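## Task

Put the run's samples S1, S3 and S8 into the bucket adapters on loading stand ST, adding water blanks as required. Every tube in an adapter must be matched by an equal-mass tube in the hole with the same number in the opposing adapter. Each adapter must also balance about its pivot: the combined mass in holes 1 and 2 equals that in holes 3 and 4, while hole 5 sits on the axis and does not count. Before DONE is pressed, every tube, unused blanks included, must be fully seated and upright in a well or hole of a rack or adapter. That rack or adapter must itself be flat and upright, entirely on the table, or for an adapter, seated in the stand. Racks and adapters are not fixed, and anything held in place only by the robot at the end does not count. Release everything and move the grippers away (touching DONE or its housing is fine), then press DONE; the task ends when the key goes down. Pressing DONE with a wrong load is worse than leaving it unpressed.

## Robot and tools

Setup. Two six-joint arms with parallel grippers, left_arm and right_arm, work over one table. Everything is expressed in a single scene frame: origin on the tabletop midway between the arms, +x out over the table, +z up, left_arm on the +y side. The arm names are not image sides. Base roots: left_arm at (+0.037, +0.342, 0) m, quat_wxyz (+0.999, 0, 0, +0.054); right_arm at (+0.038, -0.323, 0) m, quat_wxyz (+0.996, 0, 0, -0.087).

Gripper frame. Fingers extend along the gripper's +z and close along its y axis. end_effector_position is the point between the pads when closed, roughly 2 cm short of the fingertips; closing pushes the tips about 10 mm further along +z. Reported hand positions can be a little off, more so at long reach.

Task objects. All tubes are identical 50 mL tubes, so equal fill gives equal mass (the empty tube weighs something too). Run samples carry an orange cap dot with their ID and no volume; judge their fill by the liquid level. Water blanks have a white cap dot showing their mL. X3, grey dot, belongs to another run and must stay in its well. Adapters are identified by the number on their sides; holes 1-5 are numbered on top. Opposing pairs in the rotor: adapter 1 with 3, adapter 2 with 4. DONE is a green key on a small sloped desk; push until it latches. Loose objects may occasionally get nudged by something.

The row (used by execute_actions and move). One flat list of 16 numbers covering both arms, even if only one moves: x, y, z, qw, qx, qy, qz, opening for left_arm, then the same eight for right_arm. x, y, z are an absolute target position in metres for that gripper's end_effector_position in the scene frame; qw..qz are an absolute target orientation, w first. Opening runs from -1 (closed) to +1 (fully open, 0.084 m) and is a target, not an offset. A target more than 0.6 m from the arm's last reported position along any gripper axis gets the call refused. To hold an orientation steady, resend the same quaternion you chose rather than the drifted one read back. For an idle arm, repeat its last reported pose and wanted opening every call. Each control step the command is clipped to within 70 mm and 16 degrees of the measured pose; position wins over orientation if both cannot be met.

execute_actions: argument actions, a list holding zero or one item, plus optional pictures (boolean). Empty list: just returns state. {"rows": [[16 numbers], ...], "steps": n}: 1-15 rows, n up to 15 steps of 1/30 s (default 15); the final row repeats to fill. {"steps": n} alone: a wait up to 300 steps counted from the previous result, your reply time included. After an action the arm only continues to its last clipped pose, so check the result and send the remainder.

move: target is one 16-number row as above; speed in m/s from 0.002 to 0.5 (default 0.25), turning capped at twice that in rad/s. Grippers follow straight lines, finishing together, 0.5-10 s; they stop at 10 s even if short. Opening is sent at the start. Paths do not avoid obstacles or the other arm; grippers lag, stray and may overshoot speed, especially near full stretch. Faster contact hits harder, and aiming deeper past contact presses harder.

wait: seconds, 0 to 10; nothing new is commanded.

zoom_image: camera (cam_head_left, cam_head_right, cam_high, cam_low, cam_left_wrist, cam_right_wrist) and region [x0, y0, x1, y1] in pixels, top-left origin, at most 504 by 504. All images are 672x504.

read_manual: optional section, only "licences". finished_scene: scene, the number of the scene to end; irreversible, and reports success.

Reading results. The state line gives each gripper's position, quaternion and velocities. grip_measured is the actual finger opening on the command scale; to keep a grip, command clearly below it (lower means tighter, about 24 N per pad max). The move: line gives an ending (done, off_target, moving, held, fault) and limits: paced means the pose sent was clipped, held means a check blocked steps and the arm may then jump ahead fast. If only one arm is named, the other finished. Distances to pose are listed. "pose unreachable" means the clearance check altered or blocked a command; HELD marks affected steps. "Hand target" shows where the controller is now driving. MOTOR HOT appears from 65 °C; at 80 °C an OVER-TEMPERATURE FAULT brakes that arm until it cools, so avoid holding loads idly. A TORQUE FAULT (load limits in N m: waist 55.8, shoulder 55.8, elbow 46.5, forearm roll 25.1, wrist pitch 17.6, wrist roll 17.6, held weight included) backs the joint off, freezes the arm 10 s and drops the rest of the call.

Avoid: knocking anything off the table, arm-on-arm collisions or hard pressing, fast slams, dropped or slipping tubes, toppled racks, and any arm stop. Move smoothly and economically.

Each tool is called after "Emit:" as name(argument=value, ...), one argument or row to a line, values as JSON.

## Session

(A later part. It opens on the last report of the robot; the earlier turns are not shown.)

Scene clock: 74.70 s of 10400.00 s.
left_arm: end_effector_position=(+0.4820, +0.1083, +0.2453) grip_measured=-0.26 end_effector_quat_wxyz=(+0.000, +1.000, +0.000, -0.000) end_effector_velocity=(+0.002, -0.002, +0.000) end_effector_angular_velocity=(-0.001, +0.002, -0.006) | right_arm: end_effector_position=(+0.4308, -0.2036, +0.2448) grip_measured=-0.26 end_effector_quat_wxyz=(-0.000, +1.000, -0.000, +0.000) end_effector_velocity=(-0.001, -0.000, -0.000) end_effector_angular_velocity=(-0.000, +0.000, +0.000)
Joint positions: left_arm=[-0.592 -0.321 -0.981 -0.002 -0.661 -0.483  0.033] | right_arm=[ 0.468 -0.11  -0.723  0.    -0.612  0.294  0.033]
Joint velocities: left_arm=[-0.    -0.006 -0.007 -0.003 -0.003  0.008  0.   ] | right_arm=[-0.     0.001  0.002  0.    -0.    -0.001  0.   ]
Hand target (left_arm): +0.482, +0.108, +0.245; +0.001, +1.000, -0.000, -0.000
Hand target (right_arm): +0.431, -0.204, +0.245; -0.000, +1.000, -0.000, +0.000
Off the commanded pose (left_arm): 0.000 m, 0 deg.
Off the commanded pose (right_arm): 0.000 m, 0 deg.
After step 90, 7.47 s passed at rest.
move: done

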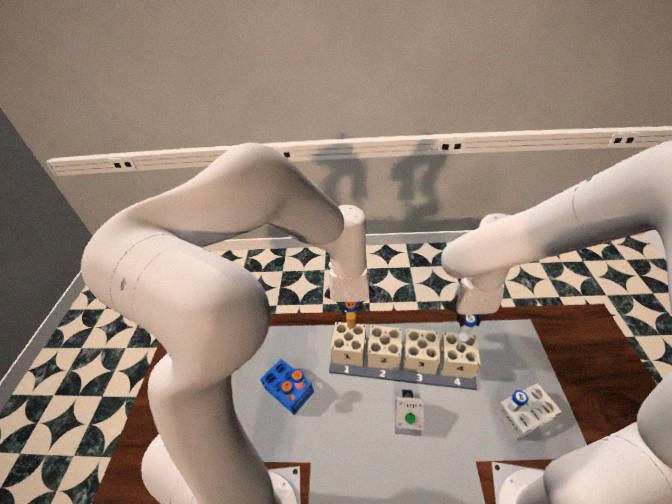

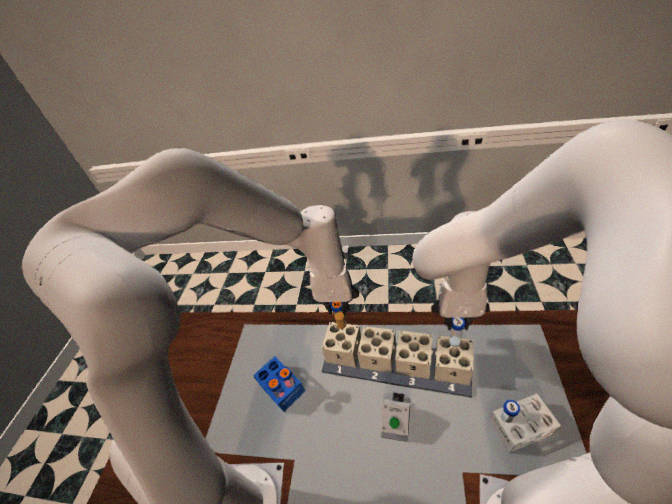

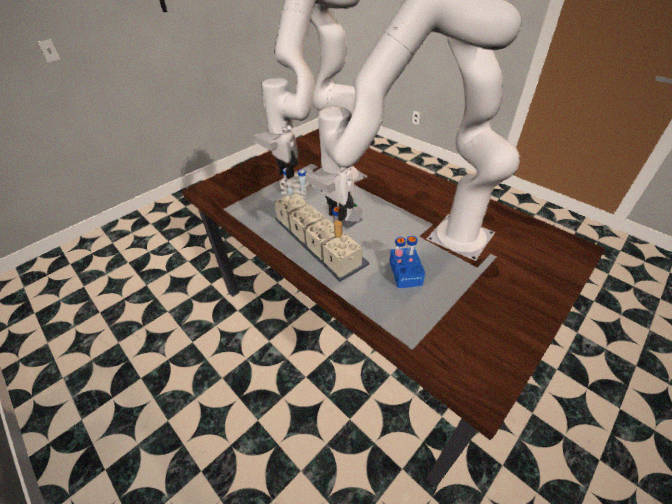

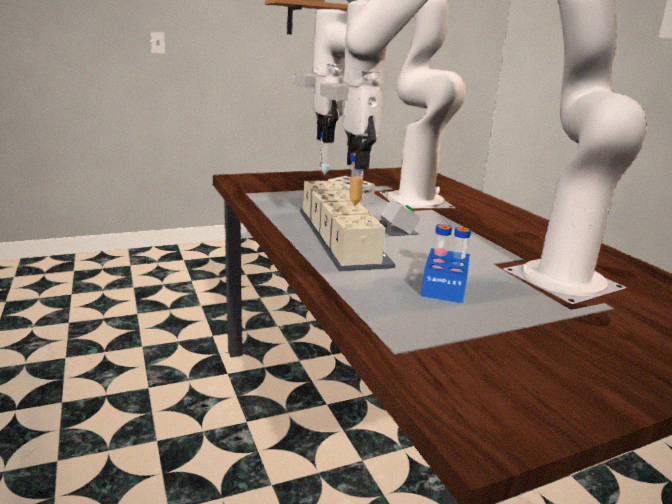

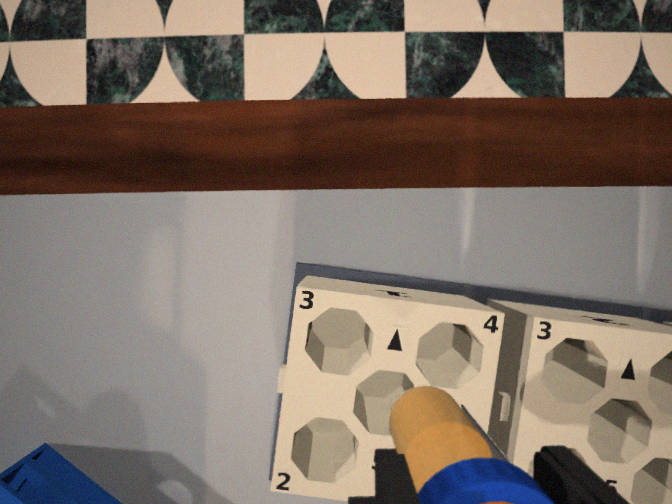

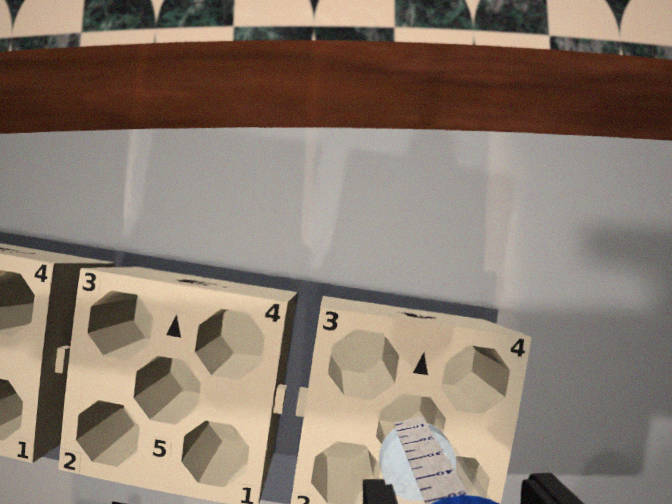

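Emit:
move(
  target=[0.475,0.118,0.24,0,1,0,0,-0.5,0.428,-0.209,0.245,0,1,0,0,-0.5],
)

Scene clock: 83.73 s of 10400.00 s.
left_arm: end_effector_position=(+0.4751, +0.1178, +0.2401) grip_measured=-0.26 end_effector_quat_wxyz=(-0.000, +1.000, +0.000, +0.000) end_effector_velocity=(-0.001, +0.002, -0.001) end_effector_angular_velocity=(-0.000, -0.001, -0.001) | right_arm: end_effector_position=(+0.4280, -0.2089, +0.2450) grip_measured=-0.26 end_effector_quat_wxyz=(-0.000, +1.000, -0.000, +0.000) end_effector_velocity=(-0.001, -0.001, +0.000) end_effector_angular_velocity=(+0.001, -0.000, -0.000)
Joint positions: left_arm=[-0.582 -0.305 -0.947  0.    -0.642 -0.474  0.033] | right_arm=[ 0.458 -0.1   -0.712  0.    -0.612  0.284  0.033]
Joint velocities: left_arm=[ 0.002  0.004  0.007  0.001  0.004  0.002 -0.   ] | right_arm=[-0.002  0.003  0.002  0.001  0.001 -0.003 -0.   ]
Hand target (left_arm): +0.475, +0.118, +0.240; -0.000, +1.000, +0.000, +0.000
Hand target (right_arm): +0.428, -0.209, +0.245; -0.000, +1.000, -0.000, +0.000
Off the commanded pose (left_arm): 0.000 m, 0 deg.
Off the commanded pose (right_arm): 0.000 m, 0 deg.
After step 90, 5.27 s passed at rest.
move: done

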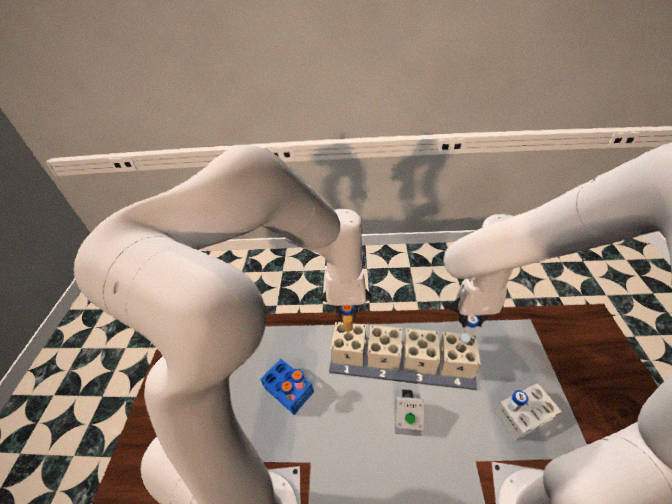

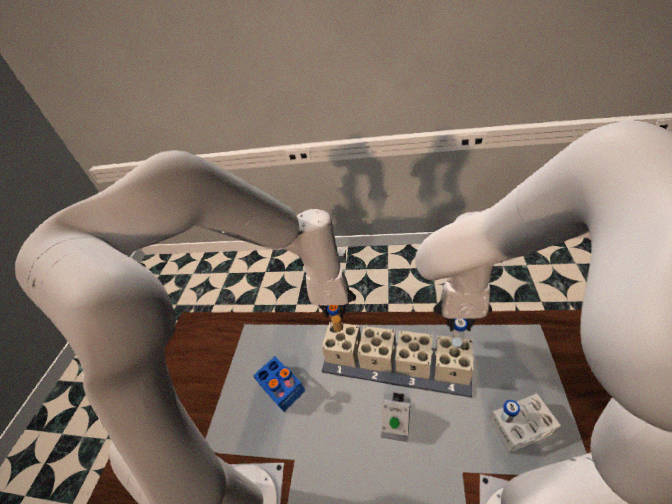

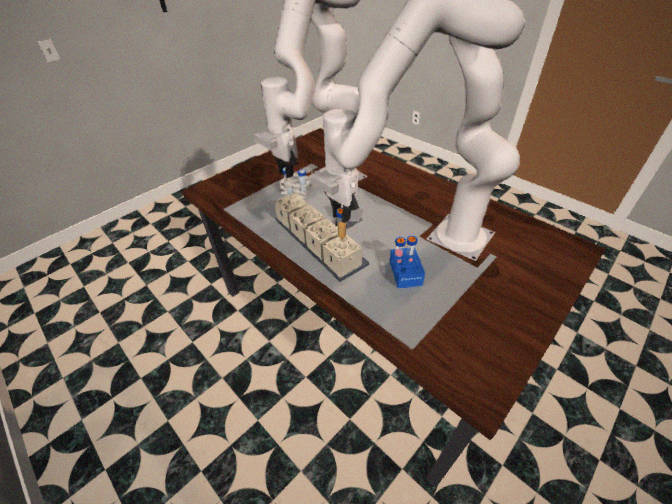

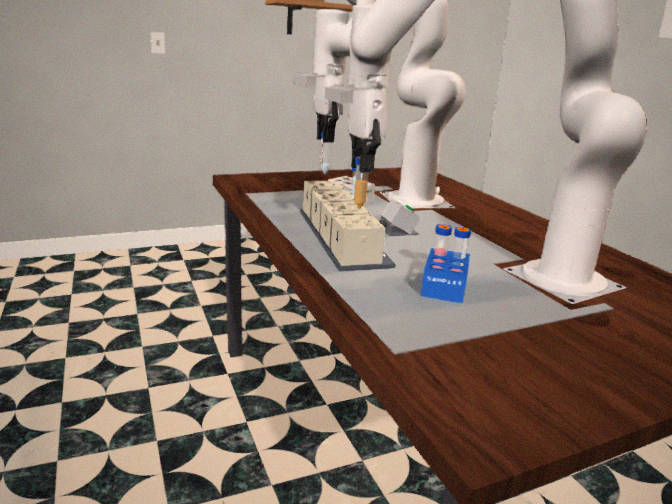

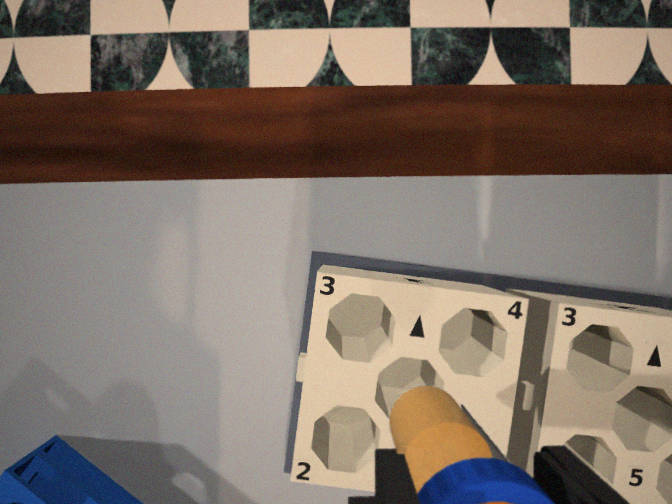

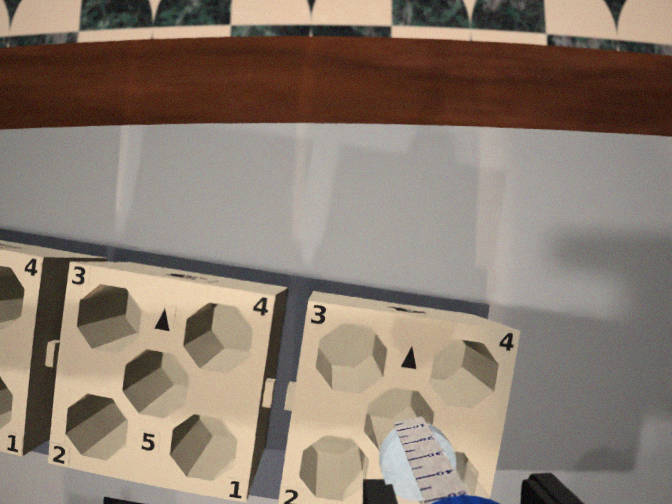

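Emit:
move(
  target=[0.475,0.118,0.13,0,1,0,0,-0.5,0.428,-0.209,0.13,0,1,0,0,-0.5],
  speed=0.07,
)

Emit:
execute_actions(
  actions=[
    {"rows":[[0.475,0.118,0.13,0,1,0,0,0.2,0.428,-0.209,0.13,0,1,0,0,0.2]],"steps":10},
  ],
  pictures=false,
)

Emit:
execute_actions(
  actions=[
    {"rows":[[0.475,0.118,0.185,0,1,0,0,0.2,0.428,-0.209,0.185,0,1,0,0,0.2]],"steps":10},
  ],
  pictures=false,
)

Emit:
move(
  target=[0.342,0.2605,0.19,0,0.95,-0.313,0,0.2,0.22,-0.2,0.24,0,1,0,0,-1],
)

Scene clock: 93.43 s of 10400.00 s.
left_arm: end_effector_position=(+0.4752, +0.1180, +0.1303) grip_measured=-0.26 end_effector_quat_wxyz=(-0.000, +1.000, +0.000, +0.000) end_effector_velocity=(+0.000, +0.000, -0.003) end_effector_angular_velocity=(+0.000, +0.001, +0.002) | right_arm: end_effector_position=(+0.4281, -0.2092, +0.1306) grip_measured=-0.26 end_effector_quat_wxyz=(+0.000, +1.000, -0.000, +0.000) end_effector_velocity=(+0.000, +0.000, -0.002) end_effector_angular_velocity=(+0.000, -0.001, +0.001)
Joint positions: left_arm=[-0.582 -0.497 -0.904  0.001 -0.406 -0.475  0.033] | right_arm=[ 0.458 -0.339 -0.66  -0.002 -0.321  0.287  0.033]
Joint velocities: left_arm=[ 0.001 -0.005 -0.    -0.     0.004 -0.001  0.   ] | right_arm=[ 0.    -0.006 -0.001  0.     0.006 -0.001 -0.   ]
Hand target (left_arm): +0.475, +0.118, +0.130; -0.000, +1.000, +0.000, +0.000
Hand target (right_arm): +0.428, -0.209, +0.130; +0.000, +1.000, -0.000, +0.000
Off the commanded pose (left_arm): 0.000 m, 0 deg.
Off the commanded pose (right_arm): 0.001 m, 0 deg.
After step 90, 4.60 s passed at rest.
move: done

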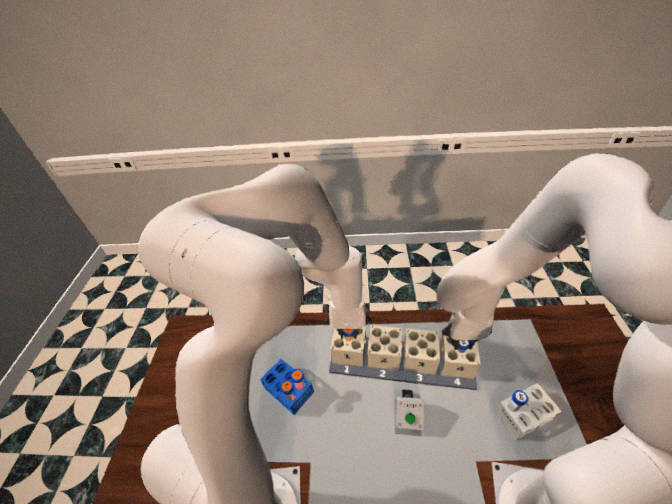

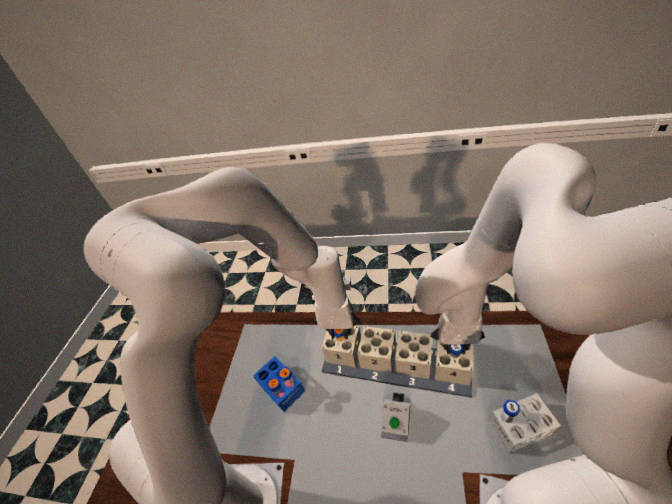

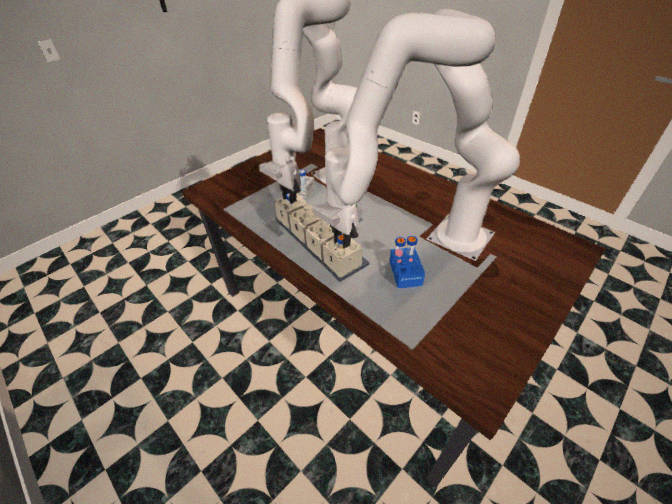

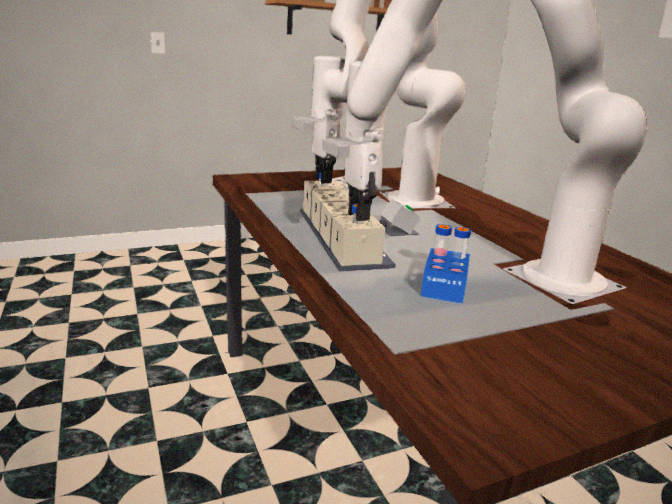

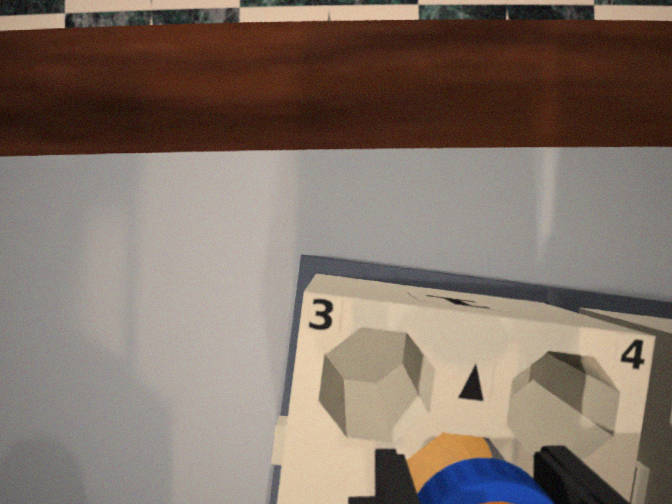

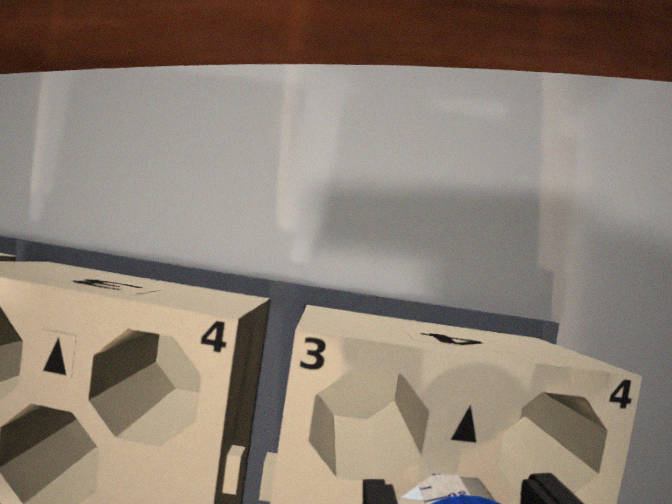

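Scene clock: 93.77 s of 10400.00 s.
left_arm: end_effector_position=(+0.4750, +0.1180, +0.1300) grip_measured=+0.18 end_effector_quat_wxyz=(+0.000, +1.000, +0.000, +0.000) end_effector_velocity=(-0.001, +0.000, -0.001) end_effector_angular_velocity=(+0.001, +0.002, -0.002) | right_arm: end_effector_position=(+0.4280, -0.2090, +0.1300) grip_measured=+0.18 end_effector_quat_wxyz=(+0.000, +1.000, -0.000, -0.000) end_effector_velocity=(+0.001, +0.000, -0.000) end_effector_angular_velocity=(+0.001, -0.001, -0.001)
Joint positions: left_arm=[-0.582 -0.498 -0.903  0.    -0.406 -0.474  0.052] | right_arm=[ 0.458 -0.34  -0.66  -0.    -0.32   0.284  0.052]
Joint velocities: left_arm=[-0.     0.     0.002 -0.001  0.     0.002  0.005] | right_arm=[-0.    -0.001 -0.001  0.003  0.001 -0.003  0.005]
Hand target (left_arm): +0.475, +0.118, +0.130; -0.000, +1.000, +0.000, +0.000
Hand target (right_arm): +0.428, -0.209, +0.130; +0.000, +1.000, -0.000, +0.000
Off the commanded pose (left_arm): 0.000 m, 0 deg.
Off the commanded pose (right_arm): 0.000 m, 0 deg.
Steps of this call (steps 1 to 10: all 10 steps of this action). Readings (end_effector_position):
1: left_arm (+0.4752, +0.1180, +0.1302) | right_arm (+0.4281, -0.2092, +0.1305)
2: left_arm (+0.4752, +0.1180, +0.1302) | right_arm (+0.4281, -0.2092, +0.1304)
4: left_arm (+0.4752, +0.1180, +0.1301) | right_arm (+0.4279, -0.2091, +0.1302)
8: left_arm (+0.4751, +0.1180, +0.1301) | right_arm (+0.4279, -0.2091, +0.1300)
10: the state above

Scene clock: 94.10 s of 10400.00 s.
left_arm: end_effector_position=(+0.4758, +0.1175, +0.1791) grip_measured=+0.19 end_effector_quat_wxyz=(+0.001, +1.000, -0.000, +0.001) end_effector_velocity=(-0.010, +0.005, +0.053) end_effector_angular_velocity=(+0.013, +0.027, +0.001) | right_arm: end_effector_position=(+0.4291, -0.2086, +0.1780) grip_measured=+0.19 end_effector_quat_wxyz=(-0.001, +1.000, +0.000, +0.001) end_effector_velocity=(-0.012, -0.003, +0.061) end_effector_angular_velocity=(-0.008, +0.030, +0.001)
Joint positions: left_arm=[-0.582 -0.405 -0.914 -0.    -0.507 -0.473  0.052] | right_arm=[ 0.458 -0.231 -0.672  0.001 -0.438  0.283  0.052]
Joint velocities: left_arm=[ 0.     0.102 -0.007 -0.002 -0.139  0.001  0.   ] | right_arm=[ 0.     0.141 -0.01   0.    -0.182 -0.001  0.   ]
Hand target (left_arm): +0.475, +0.118, +0.185; +0.000, +1.000, -0.000, +0.000
Hand target (right_arm): +0.428, -0.209, +0.185; -0.000, +1.000, +0.000, +0.000
Off the commanded pose (left_arm): 0.006 m, 0 deg.
Off the commanded pose (right_arm): 0.007 m, 0 deg.
Steps of this call (steps 1 to 10: all 10 steps of this action). Readings (end_effector_position):
1: left_arm (+0.4750, +0.1180, +0.1302) | right_arm (+0.4279, -0.2090, +0.1301)
2: left_arm (+0.4745, +0.1182, +0.1320) | right_arm (+0.4275, -0.2091, +0.1317)
4: left_arm (+0.4746, +0.1182, +0.1466) | right_arm (+0.4278, -0.2090, +0.1452)
8: left_arm (+0.4766, +0.1172, +0.1741) | right_arm (+0.4299, -0.2084, +0.1724)
10: the state above

Scene clock: 96.43 s of 10400.00 s.
left_arm: end_effector_position=(+0.3419, +0.2603, +0.1897) grip_measured=+0.19 end_effector_quat_wxyz=(-0.001, +0.950, -0.313, +0.000) end_effector_velocity=(-0.001, +0.001, +0.000) end_effector_angular_velocity=(-0.005, +0.003, -0.006) | right_arm: end_effector_position=(+0.2203, -0.1999, +0.2390) grip_measured=-1.00 end_effector_quat_wxyz=(+0.000, +1.000, +0.000, -0.000) end_effector_velocity=(-0.001, +0.001, +0.002) end_effector_angular_velocity=(+0.001, -0.002, -0.002)
Joint positions: left_arm=[-0.373  0.008 -0.437  0.003 -0.445  0.369  0.052] | right_arm=[ 0.767  0.441 -0.249  0.    -0.69   0.593  0.   ]
Joint velocities: left_arm=[ 0.006  0.003  0.003 -0.014 -0.001  0.024  0.   ] | right_arm=[ 0.007  0.01   0.001 -0.001 -0.007  0.01   0.   ]
Hand target (left_arm): +0.342, +0.260, +0.190; -0.000, +0.950, -0.313, +0.000
Hand target (right_arm): +0.220, -0.200, +0.239; +0.000, +1.000, +0.000, -0.000
Off the commanded pose (left_arm): 0.000 m, 0 deg.
Off the commanded pose (right_arm): 0.001 m, 0 deg.
move: done

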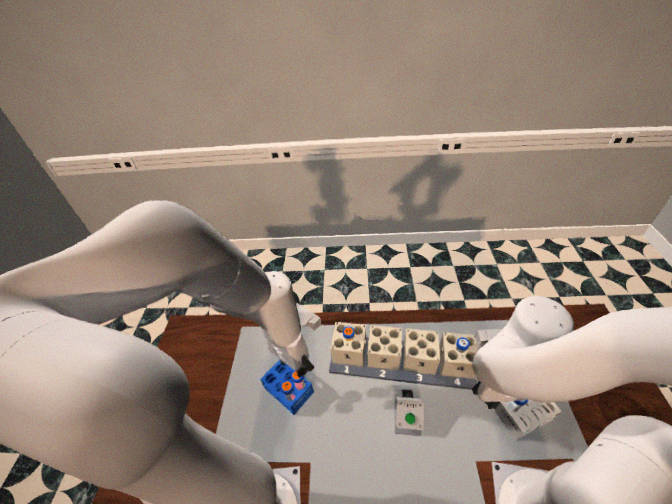

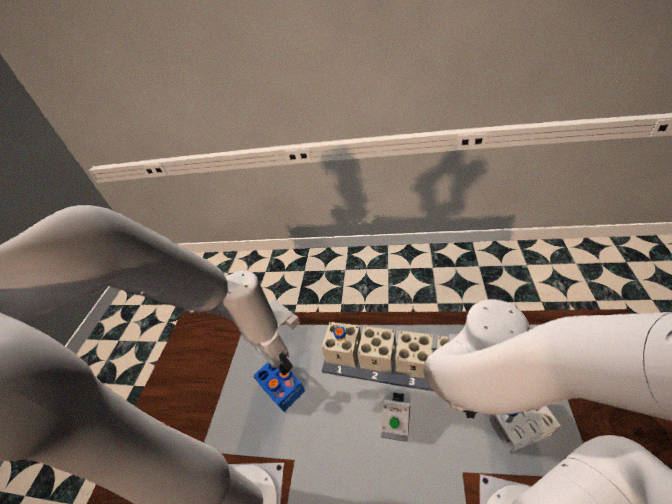

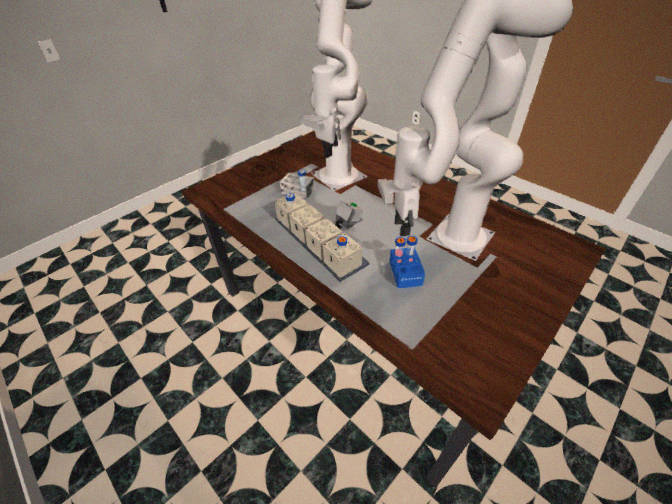

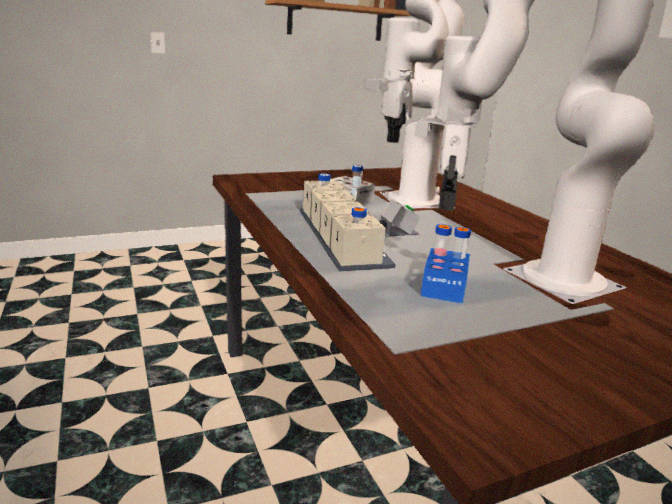

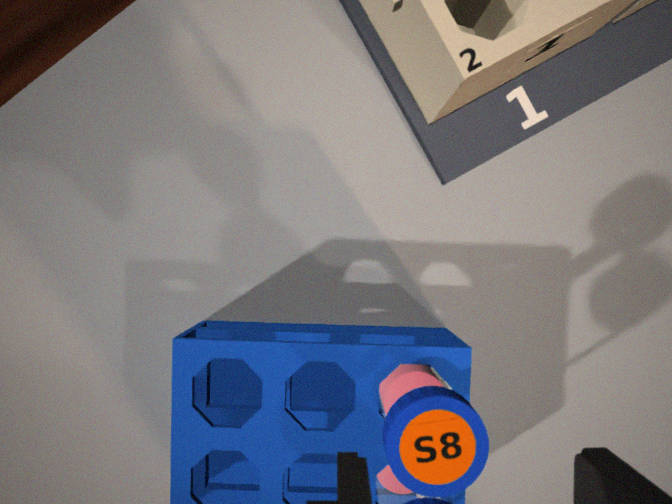

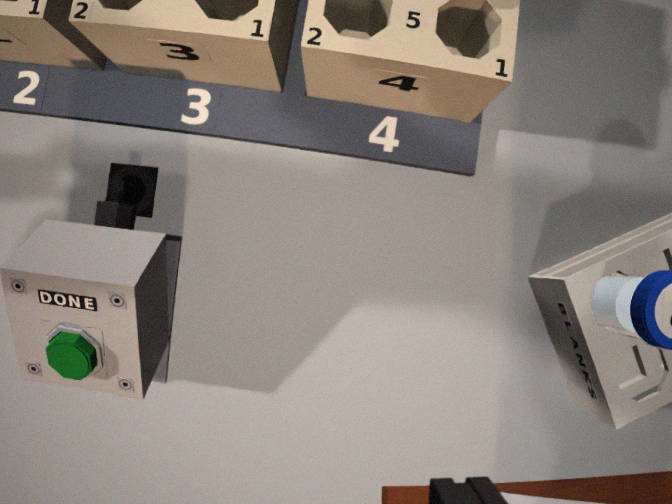

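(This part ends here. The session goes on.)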